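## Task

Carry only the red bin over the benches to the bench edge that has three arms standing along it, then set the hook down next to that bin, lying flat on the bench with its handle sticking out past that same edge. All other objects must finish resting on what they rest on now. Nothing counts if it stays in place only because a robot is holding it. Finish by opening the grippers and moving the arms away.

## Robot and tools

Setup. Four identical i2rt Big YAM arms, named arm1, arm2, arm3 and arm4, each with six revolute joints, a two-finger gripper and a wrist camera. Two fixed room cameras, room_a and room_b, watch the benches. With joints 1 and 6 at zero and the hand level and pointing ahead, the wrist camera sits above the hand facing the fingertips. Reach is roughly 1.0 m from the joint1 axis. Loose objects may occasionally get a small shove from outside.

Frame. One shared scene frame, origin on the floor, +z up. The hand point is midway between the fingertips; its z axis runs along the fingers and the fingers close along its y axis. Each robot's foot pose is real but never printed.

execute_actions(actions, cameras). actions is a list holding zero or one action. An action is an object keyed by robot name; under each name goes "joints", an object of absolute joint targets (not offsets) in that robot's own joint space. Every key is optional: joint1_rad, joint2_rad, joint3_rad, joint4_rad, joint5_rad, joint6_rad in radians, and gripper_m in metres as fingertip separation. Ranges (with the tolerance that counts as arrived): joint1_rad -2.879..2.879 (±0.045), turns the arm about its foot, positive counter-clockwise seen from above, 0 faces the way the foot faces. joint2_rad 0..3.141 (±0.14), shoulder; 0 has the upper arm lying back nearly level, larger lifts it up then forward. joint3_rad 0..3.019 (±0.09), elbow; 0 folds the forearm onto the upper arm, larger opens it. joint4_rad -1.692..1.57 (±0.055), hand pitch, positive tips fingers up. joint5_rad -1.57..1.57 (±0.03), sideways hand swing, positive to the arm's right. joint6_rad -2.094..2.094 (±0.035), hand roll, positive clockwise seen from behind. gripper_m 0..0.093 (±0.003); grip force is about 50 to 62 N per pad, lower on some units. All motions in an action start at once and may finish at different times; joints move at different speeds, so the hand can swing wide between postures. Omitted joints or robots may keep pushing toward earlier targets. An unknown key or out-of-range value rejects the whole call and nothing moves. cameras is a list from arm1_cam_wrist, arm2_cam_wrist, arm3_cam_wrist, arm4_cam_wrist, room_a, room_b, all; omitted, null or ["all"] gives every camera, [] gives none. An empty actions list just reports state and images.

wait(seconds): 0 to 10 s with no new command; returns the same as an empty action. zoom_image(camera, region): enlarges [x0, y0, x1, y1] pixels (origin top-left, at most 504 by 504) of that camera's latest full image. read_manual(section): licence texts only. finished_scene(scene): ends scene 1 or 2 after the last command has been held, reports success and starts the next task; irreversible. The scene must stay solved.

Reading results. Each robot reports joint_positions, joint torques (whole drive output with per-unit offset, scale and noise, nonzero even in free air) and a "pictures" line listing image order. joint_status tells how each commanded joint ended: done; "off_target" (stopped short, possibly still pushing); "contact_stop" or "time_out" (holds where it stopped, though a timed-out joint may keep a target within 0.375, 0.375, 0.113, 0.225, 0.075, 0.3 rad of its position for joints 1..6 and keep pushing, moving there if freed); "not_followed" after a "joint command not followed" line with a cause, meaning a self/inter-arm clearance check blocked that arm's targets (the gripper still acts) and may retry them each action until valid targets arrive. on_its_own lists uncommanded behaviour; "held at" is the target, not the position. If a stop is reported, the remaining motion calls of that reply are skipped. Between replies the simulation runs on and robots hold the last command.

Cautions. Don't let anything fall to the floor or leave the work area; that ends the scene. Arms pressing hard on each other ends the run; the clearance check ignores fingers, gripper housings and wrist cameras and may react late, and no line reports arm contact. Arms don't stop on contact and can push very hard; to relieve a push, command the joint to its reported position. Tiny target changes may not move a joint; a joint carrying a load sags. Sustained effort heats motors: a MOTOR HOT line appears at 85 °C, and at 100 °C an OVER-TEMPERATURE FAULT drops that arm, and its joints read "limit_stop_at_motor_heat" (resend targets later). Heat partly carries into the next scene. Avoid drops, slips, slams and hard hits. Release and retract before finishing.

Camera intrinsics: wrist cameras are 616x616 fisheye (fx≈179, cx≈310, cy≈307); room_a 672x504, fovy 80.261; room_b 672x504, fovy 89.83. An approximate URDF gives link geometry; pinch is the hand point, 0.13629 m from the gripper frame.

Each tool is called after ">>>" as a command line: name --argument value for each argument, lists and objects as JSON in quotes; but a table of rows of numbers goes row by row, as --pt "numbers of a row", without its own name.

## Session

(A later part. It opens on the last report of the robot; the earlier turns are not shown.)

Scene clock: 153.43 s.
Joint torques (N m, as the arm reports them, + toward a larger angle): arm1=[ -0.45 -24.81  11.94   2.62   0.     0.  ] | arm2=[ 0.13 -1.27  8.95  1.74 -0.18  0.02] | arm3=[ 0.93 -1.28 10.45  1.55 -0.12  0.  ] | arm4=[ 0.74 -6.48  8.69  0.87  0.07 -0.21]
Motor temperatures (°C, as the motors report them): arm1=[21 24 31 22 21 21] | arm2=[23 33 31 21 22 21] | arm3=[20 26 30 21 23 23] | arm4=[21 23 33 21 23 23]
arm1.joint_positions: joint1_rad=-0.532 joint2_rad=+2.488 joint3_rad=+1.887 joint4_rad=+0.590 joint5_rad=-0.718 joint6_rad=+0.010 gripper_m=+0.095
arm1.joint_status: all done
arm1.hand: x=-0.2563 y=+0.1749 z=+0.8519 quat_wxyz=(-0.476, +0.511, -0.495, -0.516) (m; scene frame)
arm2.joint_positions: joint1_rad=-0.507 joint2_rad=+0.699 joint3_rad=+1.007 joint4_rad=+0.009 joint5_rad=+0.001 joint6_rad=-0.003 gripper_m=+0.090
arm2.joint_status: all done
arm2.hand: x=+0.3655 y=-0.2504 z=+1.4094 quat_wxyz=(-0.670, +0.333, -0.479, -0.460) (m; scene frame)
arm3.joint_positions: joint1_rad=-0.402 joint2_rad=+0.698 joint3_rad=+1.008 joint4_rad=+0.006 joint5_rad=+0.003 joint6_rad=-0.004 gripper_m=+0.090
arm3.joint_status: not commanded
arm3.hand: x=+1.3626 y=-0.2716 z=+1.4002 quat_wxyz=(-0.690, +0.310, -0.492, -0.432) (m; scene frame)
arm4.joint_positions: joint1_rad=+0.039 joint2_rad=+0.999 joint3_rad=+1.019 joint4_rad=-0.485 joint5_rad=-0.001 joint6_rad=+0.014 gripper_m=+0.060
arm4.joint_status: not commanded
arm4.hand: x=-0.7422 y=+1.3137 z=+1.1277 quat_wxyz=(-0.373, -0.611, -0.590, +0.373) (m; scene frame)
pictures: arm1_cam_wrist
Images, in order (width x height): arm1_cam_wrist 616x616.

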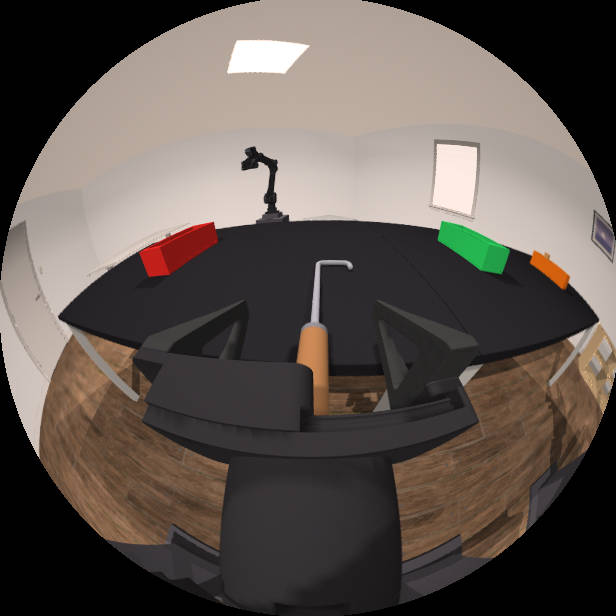

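>>> execute_actions --actions '[{"arm1":{"joints":{"joint2_rad":2.6,"joint3_rad":1.95,"joint4_rad":0.7,"joint5_rad":-0.69}}}]' --cameras '["arm1_cam_wrist"]'

Scene clock: 157.97 s.
Joint torques (N m, as the arm reports them, + toward a larger angle): arm1=[ -0.28 -22.3   13.04   3.48   0.18   0.  ] | arm2=[ 0.2  -0.62  8.97  1.74 -0.21 -0.02] | arm3=[ 0.98 -1.15 10.5   1.63 -0.1   0.  ] | arm4=[ 0.76 -6.48  8.69  0.87  0.07 -0.21]
Motor temperatures (°C, as the motors report them): arm1=[21 26 32 22 21 21] | arm2=[23 31 30 21 22 21] | arm3=[20 26 30 21 23 23] | arm4=[21 23 33 21 23 23]
arm1.joint_positions: joint1_rad=-0.532 joint2_rad=+2.580 joint3_rad=+1.910 joint4_rad=+0.678 joint5_rad=-0.692 joint6_rad=+0.010 gripper_m=+0.095
arm1.joint_status: all done
arm1.hand: x=-0.2526 y=+0.1742 z=+0.8026 quat_wxyz=(-0.489, +0.504, -0.495, -0.511) (m; scene frame)
arm2.joint_positions: joint1_rad=-0.507 joint2_rad=+0.699 joint3_rad=+1.007 joint4_rad=+0.009 joint5_rad=+0.001 joint6_rad=-0.003 gripper_m=+0.090
arm2.joint_status: not commanded
arm2.hand: x=+0.3655 y=-0.2504 z=+1.4094 quat_wxyz=(-0.670, +0.333, -0.479, -0.460) (m; scene frame)
arm3.joint_positions: joint1_rad=-0.402 joint2_rad=+0.698 joint3_rad=+1.008 joint4_rad=+0.006 joint5_rad=+0.003 joint6_rad=-0.004 gripper_m=+0.090
arm3.joint_status: not commanded
arm3.hand: x=+1.3626 y=-0.2716 z=+1.4002 quat_wxyz=(-0.690, +0.310, -0.492, -0.432) (m; scene frame)
arm4.joint_positions: joint1_rad=+0.039 joint2_rad=+0.999 joint3_rad=+1.019 joint4_rad=-0.485 joint5_rad=-0.001 joint6_rad=+0.014 gripper_m=+0.060
arm4.joint_status: not commanded
arm4.hand: x=-0.7422 y=+1.3137 z=+1.1277 quat_wxyz=(-0.373, -0.611, -0.590, +0.373) (m; scene frame)
pictures: arm1_cam_wrist
Images, in order (width x height): arm1_cam_wrist 616x616.

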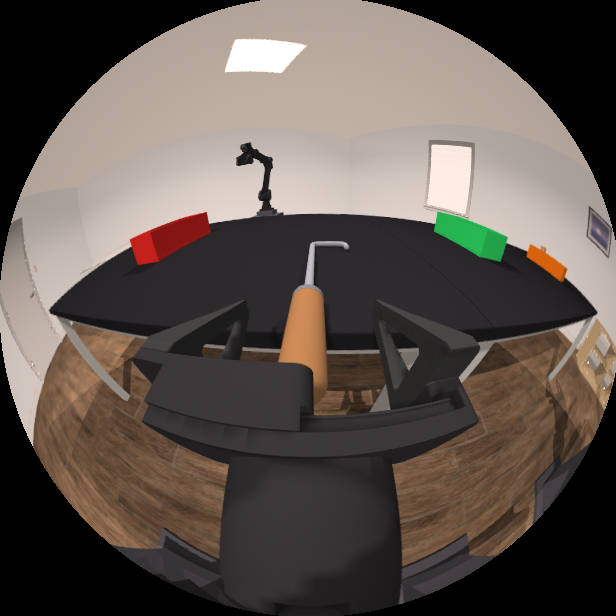

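>>> execute_actions --actions '[{"arm1":{"joints":{"joint2_rad":2.62,"joint1_rad":-0.515}}}]' --cameras '["arm1_cam_wrist"]'

>>> execute_actions --actions '[{"arm1":{"joints":{"gripper_m":0}}}]' --cameras '["arm1_cam_wrist"]'

>>> execute_actions --actions '[{"arm1":{"joints":{"joint2_rad":2.45,"joint4_rad":0.62,"joint6_rad":1.57}}}]' --cameras '["arm1_cam_wrist","room_a"]'

Scene clock: 165.40 s.
Joint torques (N m, as the arm reports them, + toward a larger angle): arm1=[ -0.23 -21.07  13.08   3.51   0.18   0.01] | arm2=[ 0.21 -1.04  9.    1.76 -0.19  0.  ] | arm3=[ 1.01 -1.29 10.46  1.64 -0.11 -0.01] | arm4=[ 0.74 -6.47  8.68  0.87  0.07 -0.22]
Motor temperatures (°C, as the motors report them): arm1=[21 27 33 22 21 21] | arm2=[23 30 30 21 22 21] | arm3=[20 26 30 21 23 23] | arm4=[21 23 33 21 23 23]
arm1.joint_positions: joint1_rad=-0.524 joint2_rad=+2.580 joint3_rad=+1.910 joint4_rad=+0.678 joint5_rad=-0.692 joint6_rad=+0.010 gripper_m=+0.095
arm1.joint_status: all done
arm1.hand: x=-0.2582 y=+0.1775 z=+0.8027 quat_wxyz=(-0.488, +0.506, -0.493, -0.512) (m; scene frame)
arm2.joint_positions: joint1_rad=-0.507 joint2_rad=+0.699 joint3_rad=+1.007 joint4_rad=+0.009 joint5_rad=+0.001 joint6_rad=-0.003 gripper_m=+0.090
arm2.joint_status: not commanded
arm2.hand: x=+0.3655 y=-0.2504 z=+1.4094 quat_wxyz=(-0.670, +0.333, -0.479, -0.460) (m; scene frame)
arm3.joint_positions: joint1_rad=-0.402 joint2_rad=+0.698 joint3_rad=+1.008 joint4_rad=+0.006 joint5_rad=+0.003 joint6_rad=-0.004 gripper_m=+0.090
arm3.joint_status: not commanded
arm3.hand: x=+1.3626 y=-0.2716 z=+1.4002 quat_wxyz=(-0.690, +0.310, -0.492, -0.432) (m; scene frame)
arm4.joint_positions: joint1_rad=+0.039 joint2_rad=+0.999 joint3_rad=+1.019 joint4_rad=-0.485 joint5_rad=-0.001 joint6_rad=+0.014 gripper_m=+0.060
arm4.joint_status: not commanded
arm4.hand: x=-0.7422 y=+1.3137 z=+1.1277 quat_wxyz=(-0.373, -0.611, -0.590, +0.373) (m; scene frame)
pictures: arm1_cam_wrist
Images, in order (width x height): arm1_cam_wrist 616x616.

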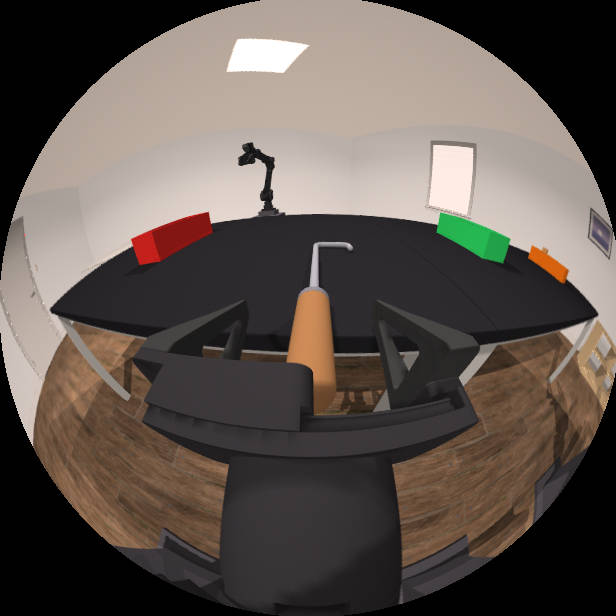

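Scene clock: 166.13 s.
Joint torques (N m, as the arm reports them, + toward a larger angle): arm1=[  0.1  -21.09  13.08   3.52   0.12   0.01] | arm2=[ 0.56 -1.12  8.86  1.68 -0.18 -0.03] | arm3=[ 1.19 -1.19 10.55  1.58 -0.09  0.01] | arm4=[ 0.72 -6.48  8.69  0.87  0.07 -0.22]
Motor temperatures (°C, as the motors report them): arm1=[21 27 33 22 21 21] | arm2=[23 29 30 21 22 21] | arm3=[20 26 30 21 23 23] | arm4=[21 23 33 21 23 23]
arm1.joint_positions: joint1_rad=-0.524 joint2_rad=+2.580 joint3_rad=+1.910 joint4_rad=+0.678 joint5_rad=-0.690 joint6_rad=+0.010 gripper_m=+0.029
arm1.joint_status: gripper_m off_target (ended at +0.029, target +0.000)
arm1.hand: x=-0.2579 y=+0.1775 z=+0.8027 quat_wxyz=(-0.488, +0.506, -0.494, -0.512) (m; scene frame)
arm2.joint_positions: joint1_rad=-0.507 joint2_rad=+0.699 joint3_rad=+1.007 joint4_rad=+0.009 joint5_rad=+0.001 joint6_rad=-0.003 gripper_m=+0.090
arm2.joint_status: not commanded
arm2.hand: x=+0.3655 y=-0.2504 z=+1.4094 quat_wxyz=(-0.670, +0.333, -0.479, -0.460) (m; scene frame)
arm3.joint_positions: joint1_rad=-0.402 joint2_rad=+0.698 joint3_rad=+1.008 joint4_rad=+0.006 joint5_rad=+0.003 joint6_rad=-0.004 gripper_m=+0.090
arm3.joint_status: not commanded
arm3.hand: x=+1.3626 y=-0.2716 z=+1.4002 quat_wxyz=(-0.690, +0.310, -0.492, -0.432) (m; scene frame)
arm4.joint_positions: joint1_rad=+0.039 joint2_rad=+0.999 joint3_rad=+1.019 joint4_rad=-0.485 joint5_rad=-0.001 joint6_rad=+0.014 gripper_m=+0.060
arm4.joint_status: not commanded
arm4.hand: x=-0.7422 y=+1.3137 z=+1.1277 quat_wxyz=(-0.373, -0.611, -0.590, +0.373) (m; scene frame)
pictures: arm1_cam_wrist
Images, in order (width x height): arm1_cam_wrist 616x616.

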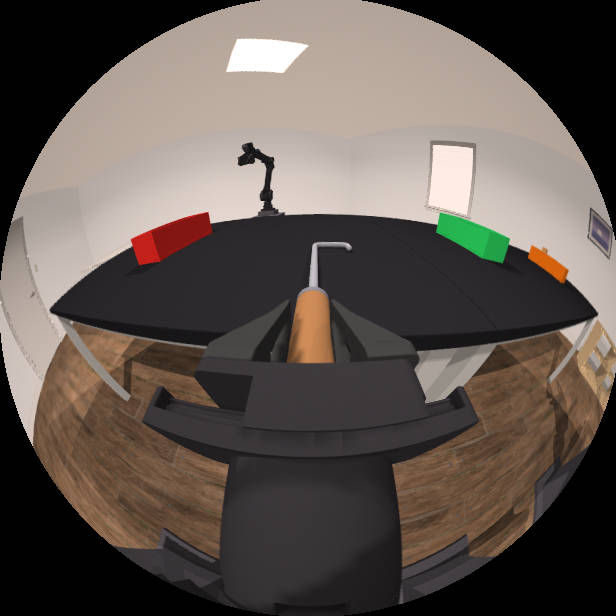

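Scene clock: 168.30 s.
Joint torques (N m, as the arm reports them, + toward a larger angle): arm1=[  0.05 -26.54  13.64   2.91   0.13   0.34] | arm2=[-0.16 -0.83  8.95  1.67 -0.19 -0.02] | arm3=[ 1.15 -1.31 10.44  1.62 -0.11  0.  ] | arm4=[ 0.71 -6.5   8.69  0.87  0.07 -0.21]
Motor temperatures (°C, as the motors report them): arm1=[21 28 33 22 21 21] | arm2=[23 29 29 21 22 21] | arm3=[20 26 30 21 23 23] | arm4=[21 23 33 21 23 23]
arm1.joint_positions: joint1_rad=-0.523 joint2_rad=+2.484 joint3_rad=+1.910 joint4_rad=+0.613 joint5_rad=-0.690 joint6_rad=+1.538 gripper_m=+0.029
arm1.joint_status: all done
arm1.hand: x=-0.2549 y=+0.1830 z=+0.8722 quat_wxyz=(-0.005, +0.031, -0.698, -0.716) (m; scene frame)
arm2.joint_positions: joint1_rad=-0.507 joint2_rad=+0.699 joint3_rad=+1.007 joint4_rad=+0.009 joint5_rad=+0.001 joint6_rad=-0.003 gripper_m=+0.090
arm2.joint_status: not commanded
arm2.hand: x=+0.3655 y=-0.2504 z=+1.4094 quat_wxyz=(-0.670, +0.333, -0.479, -0.460) (m; scene frame)
arm3.joint_positions: joint1_rad=-0.402 joint2_rad=+0.698 joint3_rad=+1.008 joint4_rad=+0.006 joint5_rad=+0.003 joint6_rad=-0.004 gripper_m=+0.090
arm3.joint_status: not commanded
arm3.hand: x=+1.3626 y=-0.2716 z=+1.4002 quat_wxyz=(-0.690, +0.310, -0.492, -0.432) (m; scene frame)
arm4.joint_positions: joint1_rad=+0.039 joint2_rad=+0.999 joint3_rad=+1.019 joint4_rad=-0.485 joint5_rad=-0.001 joint6_rad=+0.014 gripper_m=+0.060
arm4.joint_status: not commanded
arm4.hand: x=-0.7422 y=+1.3137 z=+1.1277 quat_wxyz=(-0.373, -0.611, -0.590, +0.373) (m; scene frame)
pictures: arm1_cam_wrist, room_a
Images, in order (width x height): arm1_cam_wrist 616x616, room_a 672x504.

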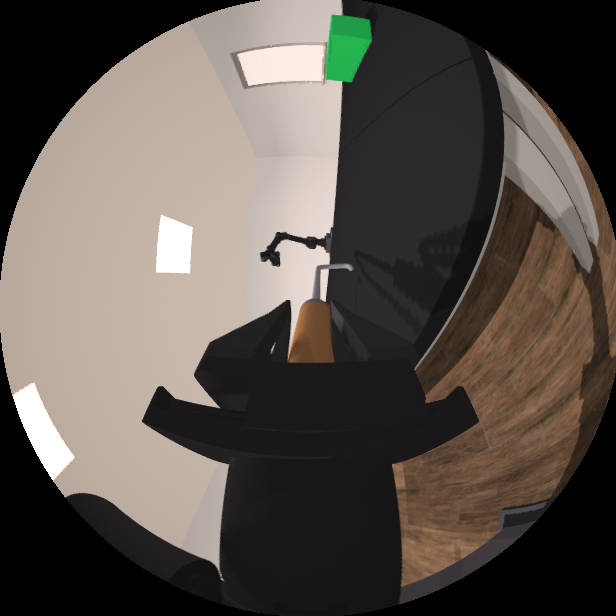

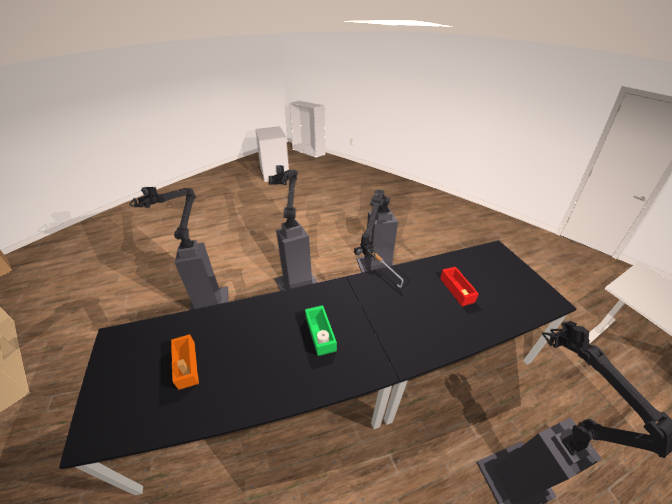

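>>> execute_actions --actions '[{"arm1":{"joints":{"joint2_rad":1.99,"joint3_rad":1.46,"joint4_rad":0.62,"joint1_rad":-0.3,"joint5_rad":-0.3}}}]' --cameras '[]'

>>> execute_actions --actions '[{"arm1":{"joints":{"joint1_rad":0.2,"joint5_rad":0.25}}}]' --cameras '["arm1_cam_wrist","arm4_cam_wrist","room_a"]'

>>> zoom_image --camera "arm4_cam_wrist" --region '[200,60,420,280]'

Scene clock: 177.73 s.
Joint torques (N m, as the arm reports them, + toward a larger angle): arm1=[  0.01 -20.15  11.77   3.66   0.07   0.34] | arm2=[ 0.11 -0.76  9.08  1.73 -0.18  0.02] | arm3=[ 0.45 -0.93 10.45  1.59 -0.09  0.01] | arm4=[ 0.74 -6.46  8.69  0.87  0.07 -0.22]
Motor temperatures (°C, as the motors report them): arm1=[21 30 34 22 21 21] | arm2=[23 28 29 21 22 21] | arm3=[20 26 30 21 23 23] | arm4=[21 23 34 21 23 23]
arm1.joint_positions: joint1_rad=-0.309 joint2_rad=+2.002 joint3_rad=+1.443 joint4_rad=+0.598 joint5_rad=-0.299 joint6_rad=+1.541 gripper_m=+0.029
arm1.joint_status: all done
arm1.hand: x=-0.4123 y=+0.1596 z=+1.0180 quat_wxyz=(-0.063, -0.036, -0.695, -0.715) (m; scene frame)
arm2.joint_positions: joint1_rad=-0.507 joint2_rad=+0.699 joint3_rad=+1.007 joint4_rad=+0.009 joint5_rad=+0.001 joint6_rad=-0.003 gripper_m=+0.090
arm2.joint_status: not commanded
arm2.hand: x=+0.3655 y=-0.2504 z=+1.4094 quat_wxyz=(-0.670, +0.333, -0.479, -0.460) (m; scene frame)
arm3.joint_positions: joint1_rad=-0.402 joint2_rad=+0.698 joint3_rad=+1.008 joint4_rad=+0.006 joint5_rad=+0.003 joint6_rad=-0.004 gripper_m=+0.090
arm3.joint_status: not commanded
arm3.hand: x=+1.3626 y=-0.2716 z=+1.4002 quat_wxyz=(-0.690, +0.310, -0.492, -0.432) (m; scene frame)
arm4.joint_positions: joint1_rad=+0.039 joint2_rad=+0.999 joint3_rad=+1.019 joint4_rad=-0.485 joint5_rad=-0.001 joint6_rad=+0.014 gripper_m=+0.060
arm4.joint_status: not commanded
arm4.hand: x=-0.7422 y=+1.3137 z=+1.1277 quat_wxyz=(-0.373, -0.611, -0.590, +0.373) (m; scene frame)
pictures: none
No camera images: the call's "cameras" was empty. Leave "cameras" out to get every camera's image.

Scene clock: 180.33 s.
Joint torques (N m, as the arm reports them, + toward a larger angle): arm1=[  0.22 -20.1   11.75   3.63   0.09   0.56] | arm2=[ 0.33 -0.6   8.97  1.73 -0.18  0.01] | arm3=[ 0.81 -1.26 10.46  1.64 -0.1   0.02] | arm4=[ 0.76 -6.5   8.69  0.88  0.07 -0.22]
Motor temperatures (°C, as the motors report them): arm1=[21 30 34 22 21 21] | arm2=[23 27 29 21 22 21] | arm3=[20 26 31 21 23 23] | arm4=[21 23 34 21 23 23]
arm1.joint_positions: joint1_rad=+0.193 joint2_rad=+2.002 joint3_rad=+1.443 joint4_rad=+0.598 joint5_rad=+0.250 joint6_rad=+1.520 gripper_m=+0.028
arm1.joint_status: all done
arm1.hand: x=-0.7165 y=+0.2178 z=+1.0198 quat_wxyz=(-0.080, -0.053, -0.694, -0.714) (m; scene frame)
arm2.joint_positions: joint1_rad=-0.507 joint2_rad=+0.699 joint3_rad=+1.007 joint4_rad=+0.009 joint5_rad=+0.001 joint6_rad=-0.003 gripper_m=+0.090
arm2.joint_status: not commanded
arm2.hand: x=+0.3655 y=-0.2504 z=+1.4094 quat_wxyz=(-0.670, +0.333, -0.479, -0.460) (m; scene frame)
arm3.joint_positions: joint1_rad=-0.402 joint2_rad=+0.698 joint3_rad=+1.008 joint4_rad=+0.006 joint5_rad=+0.003 joint6_rad=-0.004 gripper_m=+0.090
arm3.joint_status: not commanded
arm3.hand: x=+1.3626 y=-0.2716 z=+1.4002 quat_wxyz=(-0.690, +0.310, -0.492, -0.432) (m; scene frame)
arm4.joint_positions: joint1_rad=+0.039 joint2_rad=+0.999 joint3_rad=+1.019 joint4_rad=-0.485 joint5_rad=-0.001 joint6_rad=+0.014 gripper_m=+0.060
arm4.joint_status: not commanded
arm4.hand: x=-0.7422 y=+1.3137 z=+1.1277 quat_wxyz=(-0.373, -0.611, -0.590, +0.373) (m; scene frame)
pictures: arm1_cam_wrist, arm4_cam_wrist, room_a
Images, in order (width x height): arm1_cam_wrist 616x616, arm4_cam_wrist 616x616, room_a 672x504.

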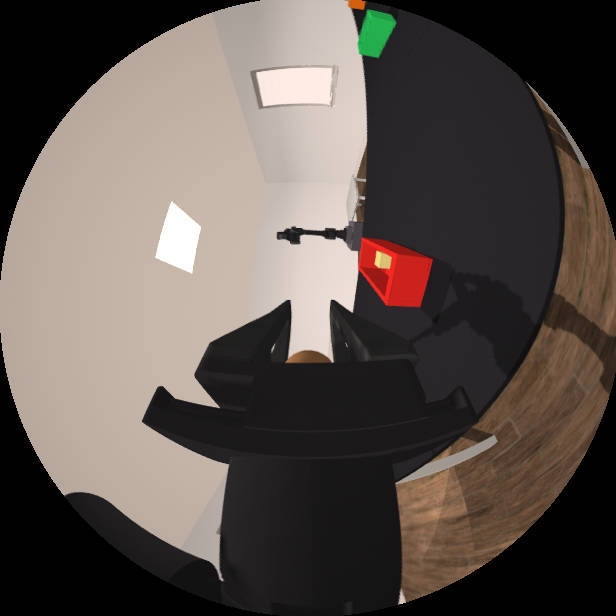

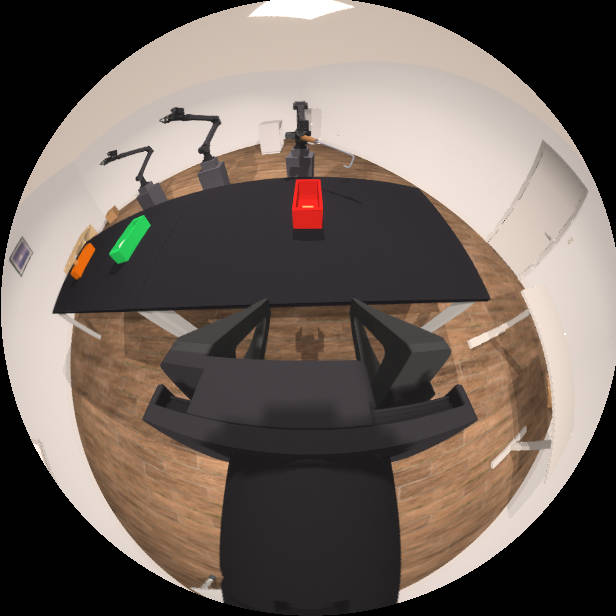

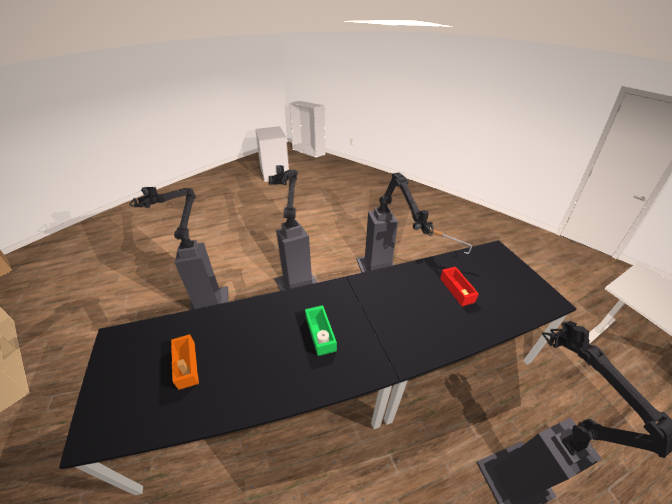

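Region (200, 60, 420, 280) of arm4_cam_wrist's 616x616 image, scaled by 2.291, with more detail than that image has.

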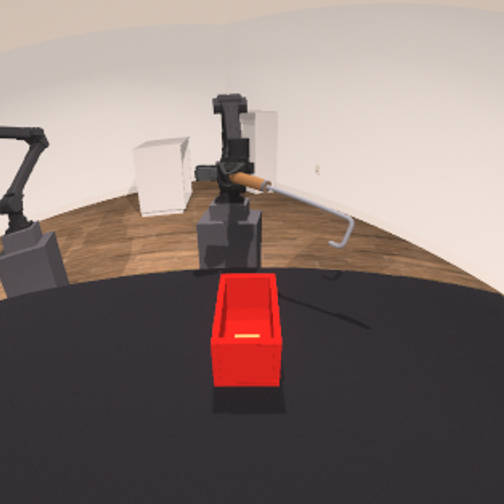

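>>> execute_actions --actions '[{"arm1":{"joints":{"joint2_rad":2.22,"joint4_rad":0.82}}}]' --cameras '["arm4_cam_wrist","room_a"]'

>>> zoom_image --camera "room_a" --region '[380,180,540,320]'

Scene clock: 187.23 s.
Joint torques (N m, as the arm reports them, + toward a larger angle): arm1=[  0.07 -22.86  10.25   4.12   0.04   0.02] | arm2=[-0.4  -0.86  9.1   1.68 -0.17  0.  ] | arm3=[ 1.09 -1.67 10.46  1.64 -0.08  0.02] | arm4=[ 0.73 -6.47  8.69  0.87  0.07 -0.21]
Motor temperatures (°C, as the motors report them): arm1=[21 30 34 22 21 21] | arm2=[23 27 29 21 22 21] | arm3=[20 26 31 21 23 23] | arm4=[21 23 34 21 23 23]
arm1.joint_positions: joint1_rad=+0.193 joint2_rad=+2.251 joint3_rad=+1.443 joint4_rad=+0.786 joint5_rad=+0.251 joint6_rad=+1.569 gripper_m=+0.028
arm1.joint_status: all done
arm1.hand: x=-0.7180 y=+0.2279 z=+0.8672 quat_wxyz=(-0.066, -0.067, -0.714, -0.694) (m; scene frame)
arm2.joint_positions: joint1_rad=-0.507 joint2_rad=+0.699 joint3_rad=+1.007 joint4_rad=+0.009 joint5_rad=+0.001 joint6_rad=-0.003 gripper_m=+0.090
arm2.joint_status: not commanded
arm2.hand: x=+0.3655 y=-0.2504 z=+1.4094 quat_wxyz=(-0.670, +0.333, -0.479, -0.460) (m; scene frame)
arm3.joint_positions: joint1_rad=-0.402 joint2_rad=+0.698 joint3_rad=+1.008 joint4_rad=+0.006 joint5_rad=+0.003 joint6_rad=-0.004 gripper_m=+0.090
arm3.joint_status: not commanded
arm3.hand: x=+1.3626 y=-0.2716 z=+1.4002 quat_wxyz=(-0.690, +0.310, -0.492, -0.432) (m; scene frame)
arm4.joint_positions: joint1_rad=+0.039 joint2_rad=+0.999 joint3_rad=+1.019 joint4_rad=-0.485 joint5_rad=-0.001 joint6_rad=+0.014 gripper_m=+0.060
arm4.joint_status: not commanded
arm4.hand: x=-0.7422 y=+1.3137 z=+1.1277 quat_wxyz=(-0.373, -0.611, -0.590, +0.373) (m; scene frame)
pictures: arm4_cam_wrist, room_a
Images, in order (width x height): arm4_cam_wrist 616x616, room_a 672x504.

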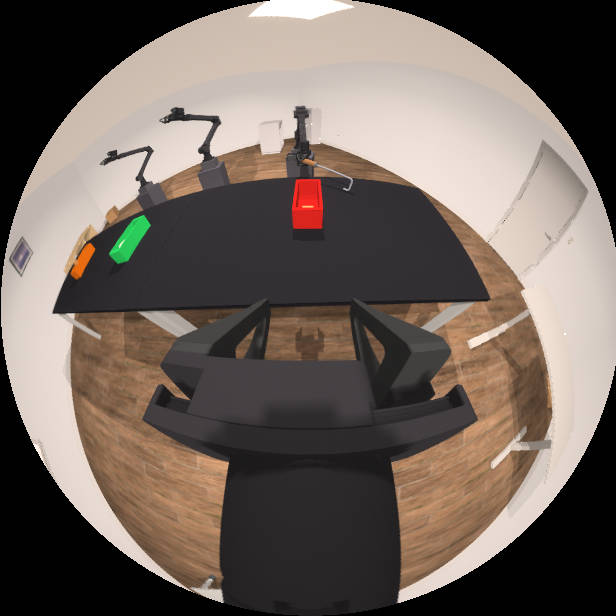

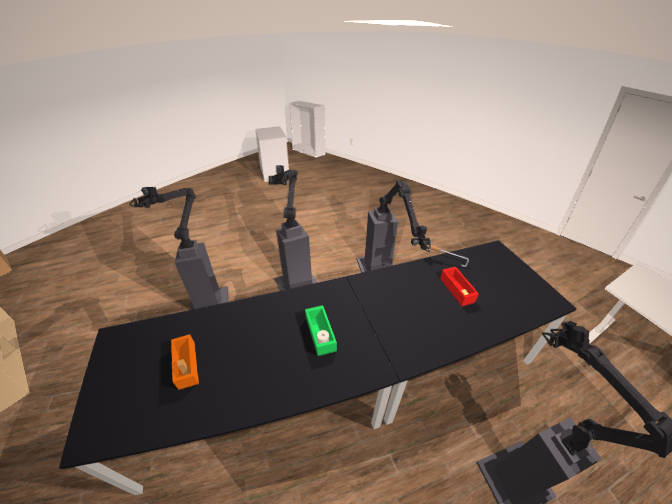

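Region (380, 180, 540, 320) of room_a's 672x504 image, scaled by 3.150, with more detail than that image has; it fills the top 441 rows of this view, and the rest is white.

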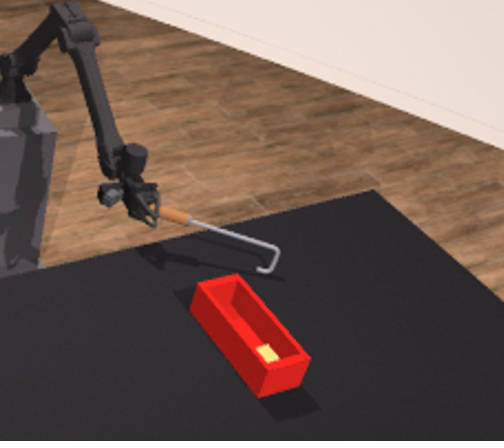

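>>> execute_actions --actions '[{"arm1":{"joints":{"joint1_rad":0.35,"joint5_rad":0.3,"joint6_rad":0.9}}}]' --cameras '["arm1_cam_wrist","room_a"]'

>>> zoom_image --camera "room_a" --region '[380,180,540,320]'

Scene clock: 196.10 s.
Joint torques (N m, as the arm reports them, + toward a larger angle): arm1=[ -1.54 -19.36  10.55   2.03   0.32  -0.48] | arm2=[ 0.18 -0.87  8.97  1.76 -0.22 -0.01] | arm3=[ 1.07 -1.1  10.38  1.62 -0.09  0.02] | arm4=[ 0.74 -6.46  8.69  0.87  0.07 -0.21]
Motor temperatures (°C, as the motors report them): arm1=[21 31 33 22 21 21] | arm2=[23 26 29 21 22 21] | arm3=[20 26 31 21 23 23] | arm4=[21 23 34 21 23 23]
arm1.joint_positions: joint1_rad=+0.364 joint2_rad=+2.207 joint3_rad=+1.443 joint4_rad=+0.835 joint5_rad=+0.293 joint6_rad=+0.947 gripper_m=+0.028
arm1.joint_status: joint6_rad time_out (moved -0.622 of -0.669); the others done
arm1.on_its_own: joint6_rad reads +0.947 and still pushes toward +0.900 since a time_out
arm1.hand: x=-0.8494 y=+0.2145 z=+0.9146 quat_wxyz=(-0.235, +0.182, -0.660, -0.690) (m; scene frame)
arm2.joint_positions: joint1_rad=-0.507 joint2_rad=+0.699 joint3_rad=+1.007 joint4_rad=+0.009 joint5_rad=+0.001 joint6_rad=-0.003 gripper_m=+0.090
arm2.joint_status: not commanded
arm2.hand: x=+0.3655 y=-0.2504 z=+1.4094 quat_wxyz=(-0.670, +0.333, -0.479, -0.460) (m; scene frame)
arm3.joint_positions: joint1_rad=-0.402 joint2_rad=+0.698 joint3_rad=+1.008 joint4_rad=+0.006 joint5_rad=+0.003 joint6_rad=-0.004 gripper_m=+0.090
arm3.joint_status: not commanded
arm3.hand: x=+1.3626 y=-0.2716 z=+1.4002 quat_wxyz=(-0.690, +0.310, -0.492, -0.432) (m; scene frame)
arm4.joint_positions: joint1_rad=+0.039 joint2_rad=+0.999 joint3_rad=+1.019 joint4_rad=-0.485 joint5_rad=-0.001 joint6_rad=+0.014 gripper_m=+0.060
arm4.joint_status: not commanded
arm4.hand: x=-0.7422 y=+1.3137 z=+1.1277 quat_wxyz=(-0.373, -0.611, -0.590, +0.373) (m; scene frame)
pictures: arm1_cam_wrist, room_a
Images, in order (width x height): arm1_cam_wrist 616x616, room_a 672x504.

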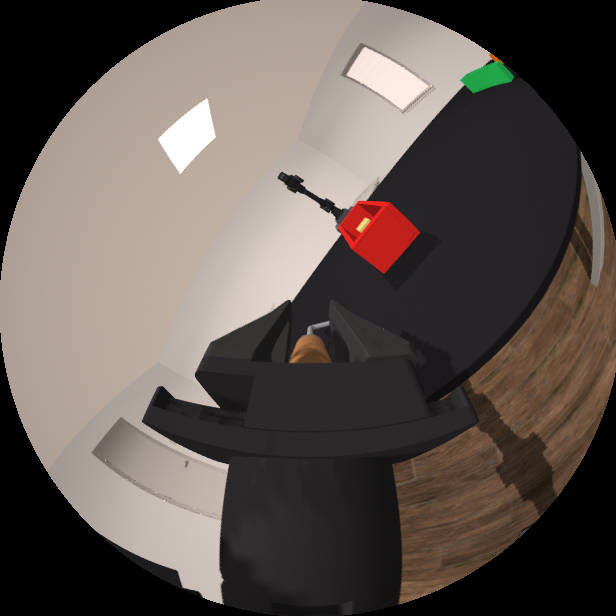

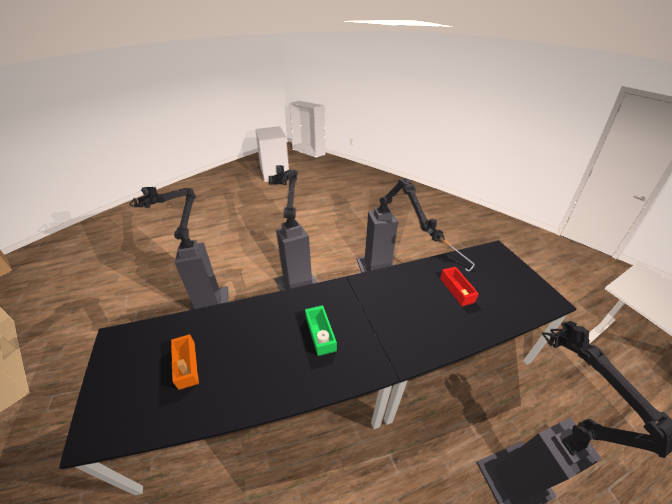

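Region (380, 180, 540, 320) of room_a's 672x504 image, scaled by 3.150, with more detail than that image has; it fills the top 441 rows of this view, and the rest is white.

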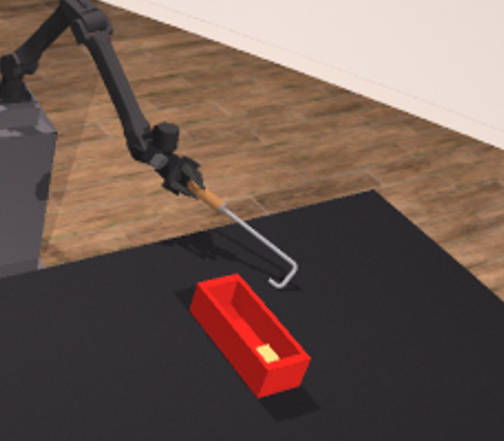

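Working.

>>> execute_actions --actions '[{"arm1":{"joints":{"joint1_rad":0.5,"joint5_rad":0.36,"joint6_rad":0}}}]' --cameras '["arm1_cam_wrist"]'

>>> execute_actions --actions '[{"arm1":{"joints":{"joint2_rad":2.36,"joint4_rad":0.91}}}]' --cameras '["arm1_cam_wrist","room_a"]'

>>> zoom_image --camera "room_a" --region '[380,180,540,320]'

Scene clock: 203.47 s.
Joint torques (N m, as the arm reports them, + toward a larger angle): arm1=[ -1.31 -19.34  10.57   2.03   0.31  -0.12] | arm2=[-0.07 -0.95  9.    1.87 -0.18  0.02] | arm3=[ 1.02 -1.22 10.43  1.67 -0.09  0.01] | arm4=[ 0.75 -6.48  8.68  0.87  0.07 -0.22]
Motor temperatures (°C, as the motors report them): arm1=[21 31 33 22 21 21] | arm2=[23 26 29 21 22 21] | arm3=[20 26 31 21 23 23] | arm4=[21 23 34 21 23 23]
arm1.joint_positions: joint1_rad=+0.511 joint2_rad=+2.207 joint3_rad=+1.443 joint4_rad=+0.835 joint5_rad=+0.354 joint6_rad=+0.021 gripper_m=+0.028
arm1.joint_status: all done
arm1.hand: x=-0.9553 y=+0.1859 z=+0.9152 quat_wxyz=(-0.494, +0.478, -0.491, -0.535) (m; scene frame)
arm2.joint_positions: joint1_rad=-0.507 joint2_rad=+0.699 joint3_rad=+1.007 joint4_rad=+0.009 joint5_rad=+0.001 joint6_rad=-0.003 gripper_m=+0.090
arm2.joint_status: not commanded
arm2.hand: x=+0.3655 y=-0.2504 z=+1.4094 quat_wxyz=(-0.670, +0.333, -0.479, -0.460) (m; scene frame)
arm3.joint_positions: joint1_rad=-0.402 joint2_rad=+0.698 joint3_rad=+1.008 joint4_rad=+0.006 joint5_rad=+0.003 joint6_rad=-0.004 gripper_m=+0.090
arm3.joint_status: not commanded
arm3.hand: x=+1.3626 y=-0.2716 z=+1.4002 quat_wxyz=(-0.690, +0.310, -0.492, -0.432) (m; scene frame)
arm4.joint_positions: joint1_rad=+0.039 joint2_rad=+0.999 joint3_rad=+1.019 joint4_rad=-0.485 joint5_rad=-0.001 joint6_rad=+0.014 gripper_m=+0.060
arm4.joint_status: not commanded
arm4.hand: x=-0.7422 y=+1.3137 z=+1.1277 quat_wxyz=(-0.373, -0.611, -0.590, +0.373) (m; scene frame)
pictures: arm1_cam_wrist
Images, in order (width x height): arm1_cam_wrist 616x616.

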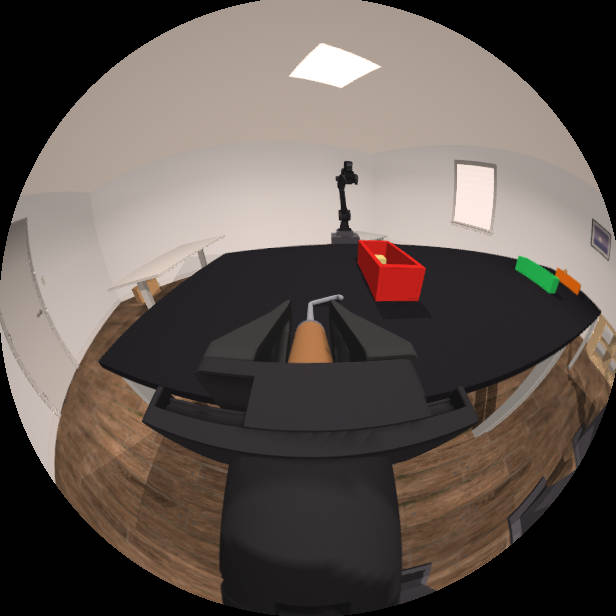

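Scene clock: 204.70 s.
Joint torques (N m, as the arm reports them, + toward a larger angle): arm1=[ -0.98 -20.69   9.63   3.05   0.25  -0.05] | arm2=[ 0.   -1.01  8.99  1.63 -0.16  0.03] | arm3=[ 0.98 -0.95 10.51  1.7  -0.11  0.02] | arm4=[ 0.72 -6.47  8.69  0.87  0.07 -0.22]
Motor temperatures (°C, as the motors report them): arm1=[21 31 33 22 21 21] | arm2=[23 26 29 21 22 21] | arm3=[20 26 31 21 23 23] | arm4=[21 23 34 21 23 23]
arm1.joint_positions: joint1_rad=+0.511 joint2_rad=+2.355 joint3_rad=+1.443 joint4_rad=+0.901 joint5_rad=+0.356 joint6_rad=+0.015 gripper_m=+0.028
arm1.joint_status: all done
arm1.hand: x=-0.9536 y=+0.1802 z=+0.8137 quat_wxyz=(-0.485, +0.506, -0.502, -0.506) (m; scene frame)
arm2.joint_positions: joint1_rad=-0.507 joint2_rad=+0.699 joint3_rad=+1.007 joint4_rad=+0.009 joint5_rad=+0.001 joint6_rad=-0.003 gripper_m=+0.090
arm2.joint_status: not commanded
arm2.hand: x=+0.3655 y=-0.2504 z=+1.4094 quat_wxyz=(-0.670, +0.333, -0.479, -0.460) (m; scene frame)
arm3.joint_positions: joint1_rad=-0.402 joint2_rad=+0.698 joint3_rad=+1.008 joint4_rad=+0.006 joint5_rad=+0.003 joint6_rad=-0.004 gripper_m=+0.090
arm3.joint_status: not commanded
arm3.hand: x=+1.3626 y=-0.2716 z=+1.4002 quat_wxyz=(-0.690, +0.310, -0.492, -0.432) (m; scene frame)
arm4.joint_positions: joint1_rad=+0.039 joint2_rad=+0.999 joint3_rad=+1.019 joint4_rad=-0.485 joint5_rad=-0.001 joint6_rad=+0.014 gripper_m=+0.060
arm4.joint_status: not commanded
arm4.hand: x=-0.7422 y=+1.3137 z=+1.1277 quat_wxyz=(-0.373, -0.611, -0.590, +0.373) (m; scene frame)
pictures: arm1_cam_wrist, room_a
Images, in order (width x height): arm1_cam_wrist 616x616, room_a 672x504.

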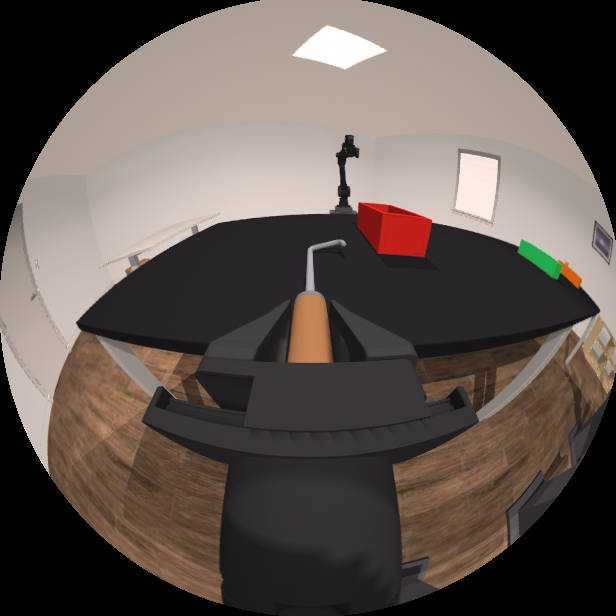

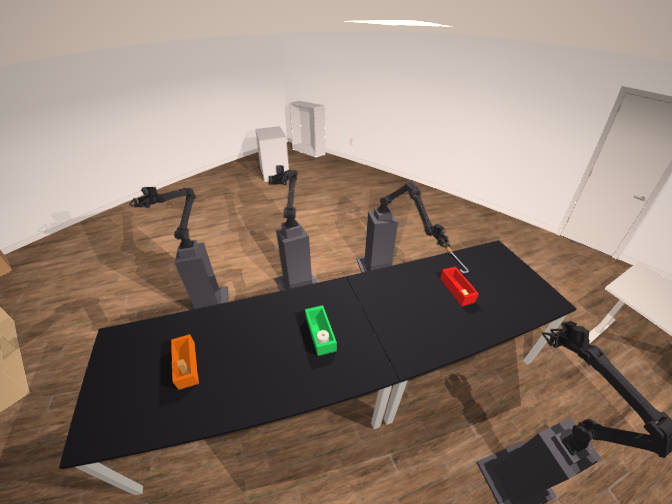

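Region (380, 180, 540, 320) of room_a's 672x504 image, scaled by 3.150, with more detail than that image has; it fills the top 441 rows of this view, and the rest is white.

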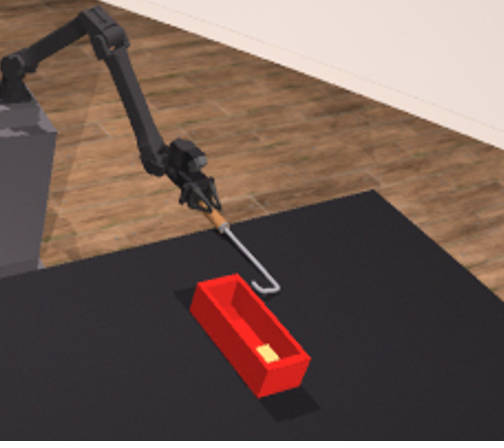

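Open and go down to about .782.

>>> execute_actions --actions '[{"arm1":{"joints":{"gripper_m":0.06,"joint2_rad":2.44,"joint4_rad":0.98}}}]' --cameras '["arm1_cam_wrist"]'

Scene clock: 211.33 s.
Joint torques (N m, as the arm reports them, + toward a larger angle): arm1=[ -1.27 -18.55   8.98   3.76   0.2   -0.01] | arm2=[ 0.18 -0.43  8.98  1.85 -0.18  0.02] | arm3=[ 0.94 -0.96 10.52  1.64 -0.11  0.01] | arm4=[ 0.73 -6.47  8.68  0.86  0.07 -0.22]
Motor temperatures (°C, as the motors report them): arm1=[21 31 33 22 21 21] | arm2=[23 26 29 21 22 21] | arm3=[20 25 31 21 23 23] | arm4=[21 23 34 21 23 23]
arm1.joint_positions: joint1_rad=+0.511 joint2_rad=+2.418 joint3_rad=+1.443 joint4_rad=+0.956 joint5_rad=+0.357 joint6_rad=+0.011 gripper_m=+0.060
arm1.joint_status: all done
arm1.hand: x=-0.9512 y=+0.1742 z=+0.7778 quat_wxyz=(-0.485, +0.509, -0.503, -0.503) (m; scene frame)
arm2.joint_positions: joint1_rad=-0.507 joint2_rad=+0.699 joint3_rad=+1.007 joint4_rad=+0.009 joint5_rad=+0.001 joint6_rad=-0.003 gripper_m=+0.090
arm2.joint_status: not commanded
arm2.hand: x=+0.3655 y=-0.2504 z=+1.4094 quat_wxyz=(-0.670, +0.333, -0.479, -0.460) (m; scene frame)
arm3.joint_positions: joint1_rad=-0.402 joint2_rad=+0.698 joint3_rad=+1.008 joint4_rad=+0.006 joint5_rad=+0.003 joint6_rad=-0.004 gripper_m=+0.090
arm3.joint_status: not commanded
arm3.hand: x=+1.3626 y=-0.2716 z=+1.4002 quat_wxyz=(-0.690, +0.310, -0.492, -0.432) (m; scene frame)
arm4.joint_positions: joint1_rad=+0.039 joint2_rad=+0.999 joint3_rad=+1.019 joint4_rad=-0.485 joint5_rad=-0.001 joint6_rad=+0.014 gripper_m=+0.060
arm4.joint_status: not commanded
arm4.hand: x=-0.7422 y=+1.3137 z=+1.1277 quat_wxyz=(-0.373, -0.611, -0.590, +0.373) (m; scene frame)
pictures: arm1_cam_wrist
Images, in order (width x height): arm1_cam_wrist 616x616.

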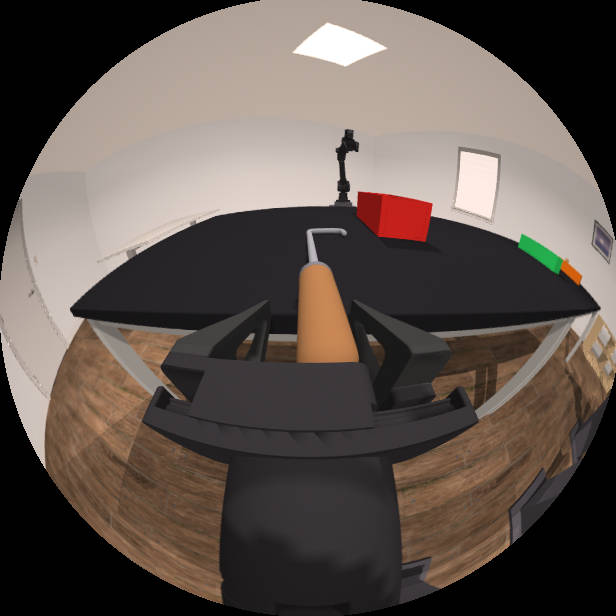

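>>> execute_actions --actions '[{"arm1":{"joints":{"gripper_m":0}}}]' --cameras '[]'

>>> execute_actions --actions '[{"arm1":{"joints":{"joint2_rad":2.24,"joint4_rad":0.88,"joint6_rad":1.6}}}]' --cameras '["arm1_cam_wrist"]'

>>> execute_actions --actions '[{"arm1":{"joints":{"joint2_rad":2.04,"joint4_rad":0.68}}}]' --cameras '["arm1_cam_wrist"]'

Scene clock: 217.33 s.
Joint torques (N m, as the arm reports them, + toward a larger angle): arm1=[ -1.23 -19.13   9.02   3.71   0.16   0.  ] | arm2=[ 0.01 -1.14  9.    1.77 -0.15  0.  ] | arm3=[ 1.08 -1.07 10.49  1.61 -0.09  0.01] | arm4=[ 0.76 -6.49  8.69  0.87  0.06 -0.22]
Motor temperatures (°C, as the motors report them): arm1=[21 31 32 22 21 21] | arm2=[23 26 30 21 22 21] | arm3=[20 25 31 21 23 23] | arm4=[21 23 35 21 23 23]
arm1.joint_positions: joint1_rad=+0.510 joint2_rad=+2.418 joint3_rad=+1.443 joint4_rad=+0.956 joint5_rad=+0.359 joint6_rad=+0.010 gripper_m=+0.031
arm1.joint_status: gripper_m off_target (ended at +0.031, target +0.000)
arm1.hand: x=-0.9504 y=+0.1744 z=+0.7778 quat_wxyz=(-0.486, +0.509, -0.503, -0.502) (m; scene frame)
arm2.joint_positions: joint1_rad=-0.507 joint2_rad=+0.699 joint3_rad=+1.007 joint4_rad=+0.009 joint5_rad=+0.001 joint6_rad=-0.003 gripper_m=+0.090
arm2.joint_status: not commanded
arm2.hand: x=+0.3655 y=-0.2504 z=+1.4094 quat_wxyz=(-0.670, +0.333, -0.479, -0.460) (m; scene frame)
arm3.joint_positions: joint1_rad=-0.402 joint2_rad=+0.698 joint3_rad=+1.008 joint4_rad=+0.006 joint5_rad=+0.003 joint6_rad=-0.004 gripper_m=+0.090
arm3.joint_status: not commanded
arm3.hand: x=+1.3626 y=-0.2716 z=+1.4002 quat_wxyz=(-0.690, +0.310, -0.492, -0.432) (m; scene frame)
arm4.joint_positions: joint1_rad=+0.039 joint2_rad=+0.999 joint3_rad=+1.019 joint4_rad=-0.485 joint5_rad=-0.001 joint6_rad=+0.014 gripper_m=+0.060
arm4.joint_status: not commanded
arm4.hand: x=-0.7422 y=+1.3137 z=+1.1277 quat_wxyz=(-0.373, -0.611, -0.590, +0.373) (m; scene frame)
pictures: none
No camera images: the call's "cameras" was empty. Leave "cameras" out to get every camera's image.

Scene clock: 219.50 s.
Joint torques (N m, as the arm reports them, + toward a larger angle): arm1=[ -1.04 -23.26  10.04   3.32   0.06   0.27] | arm2=[ 0.14 -1.11  8.9   1.76 -0.2   0.  ] | arm3=[ 0.72 -0.84 10.44  1.54 -0.1   0.02] | arm4=[ 0.76 -6.49  8.69  0.87  0.07 -0.22]
Motor temperatures (°C, as the motors report them): arm1=[21 31 32 22 21 21] | arm2=[23 26 30 21 22 21] | arm3=[20 25 31 21 23 23] | arm4=[21 23 35 21 23 23]
arm1.joint_positions: joint1_rad=+0.508 joint2_rad=+2.277 joint3_rad=+1.443 joint4_rad=+0.865 joint5_rad=+0.361 joint6_rad=+1.575 gripper_m=+0.031
arm1.joint_status: all done
arm1.hand: x=-0.9517 y=+0.1856 z=+0.8667 quat_wxyz=(+0.014, -0.002, -0.699, -0.715) (m; scene frame)
arm2.joint_positions: joint1_rad=-0.507 joint2_rad=+0.699 joint3_rad=+1.007 joint4_rad=+0.009 joint5_rad=+0.001 joint6_rad=-0.003 gripper_m=+0.090
arm2.joint_status: not commanded
arm2.hand: x=+0.3655 y=-0.2504 z=+1.4094 quat_wxyz=(-0.670, +0.333, -0.479, -0.460) (m; scene frame)
arm3.joint_positions: joint1_rad=-0.402 joint2_rad=+0.698 joint3_rad=+1.008 joint4_rad=+0.006 joint5_rad=+0.003 joint6_rad=-0.004 gripper_m=+0.090
arm3.joint_status: not commanded
arm3.hand: x=+1.3626 y=-0.2716 z=+1.4002 quat_wxyz=(-0.690, +0.310, -0.492, -0.432) (m; scene frame)
arm4.joint_positions: joint1_rad=+0.039 joint2_rad=+0.999 joint3_rad=+1.019 joint4_rad=-0.485 joint5_rad=-0.001 joint6_rad=+0.014 gripper_m=+0.060
arm4.joint_status: not commanded
arm4.hand: x=-0.7422 y=+1.3137 z=+1.1277 quat_wxyz=(-0.373, -0.611, -0.590, +0.373) (m; scene frame)
pictures: arm1_cam_wrist
Images, in order (width x height): arm1_cam_wrist 616x616.

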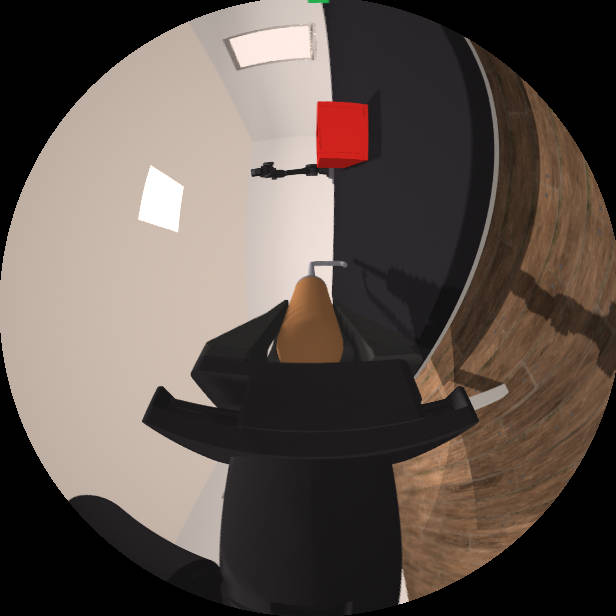

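Scene clock: 220.70 s.
Joint torques (N m, as the arm reports them, + toward a larger angle): arm1=[ -1.12 -21.17  12.51   3.44   0.05   0.27] | arm2=[ 0.35 -0.82  8.91  1.83 -0.16  0.01] | arm3=[ 1.   -0.96 10.51  1.58 -0.08  0.02] | arm4=[ 0.73 -6.45  8.68  0.87  0.07 -0.22]
Motor temperatures (°C, as the motors report them): arm1=[21 31 33 22 21 21] | arm2=[23 26 30 21 22 21] | arm3=[20 25 31 21 23 23] | arm4=[21 23 35 21 23 23]
arm1.joint_positions: joint1_rad=+0.508 joint2_rad=+2.064 joint3_rad=+1.431 joint4_rad=+0.661 joint5_rad=+0.361 joint6_rad=+1.577 gripper_m=+0.031
arm1.joint_status: all done
arm1.hand: x=-0.9484 y=+0.1798 z=+0.9807 quat_wxyz=(+0.014, -0.002, -0.700, -0.714) (m; scene frame)
arm2.joint_positions: joint1_rad=-0.507 joint2_rad=+0.699 joint3_rad=+1.007 joint4_rad=+0.009 joint5_rad=+0.001 joint6_rad=-0.003 gripper_m=+0.090
arm2.joint_status: not commanded
arm2.hand: x=+0.3655 y=-0.2504 z=+1.4094 quat_wxyz=(-0.670, +0.333, -0.479, -0.460) (m; scene frame)
arm3.joint_positions: joint1_rad=-0.402 joint2_rad=+0.698 joint3_rad=+1.008 joint4_rad=+0.006 joint5_rad=+0.003 joint6_rad=-0.004 gripper_m=+0.090
arm3.joint_status: not commanded
arm3.hand: x=+1.3626 y=-0.2716 z=+1.4002 quat_wxyz=(-0.690, +0.310, -0.492, -0.432) (m; scene frame)
arm4.joint_positions: joint1_rad=+0.039 joint2_rad=+0.999 joint3_rad=+1.019 joint4_rad=-0.485 joint5_rad=-0.001 joint6_rad=+0.014 gripper_m=+0.060
arm4.joint_status: not commanded
arm4.hand: x=-0.7422 y=+1.3137 z=+1.1277 quat_wxyz=(-0.373, -0.611, -0.590, +0.373) (m; scene frame)
pictures: arm1_cam_wrist
Images, in order (width x height): arm1_cam_wrist 616x616.

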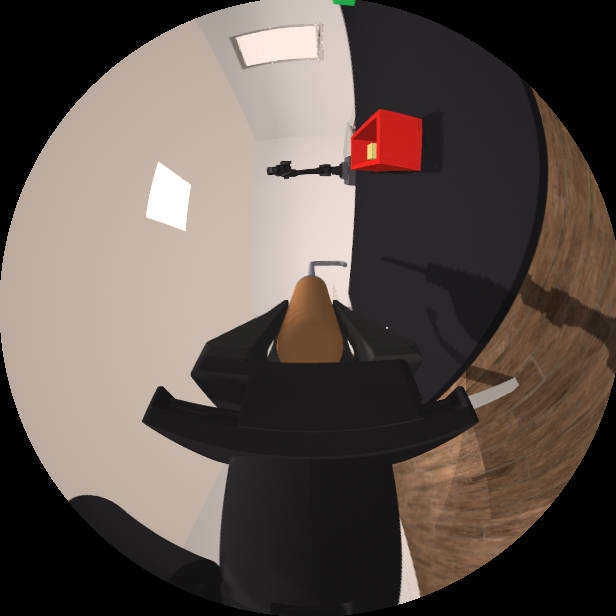

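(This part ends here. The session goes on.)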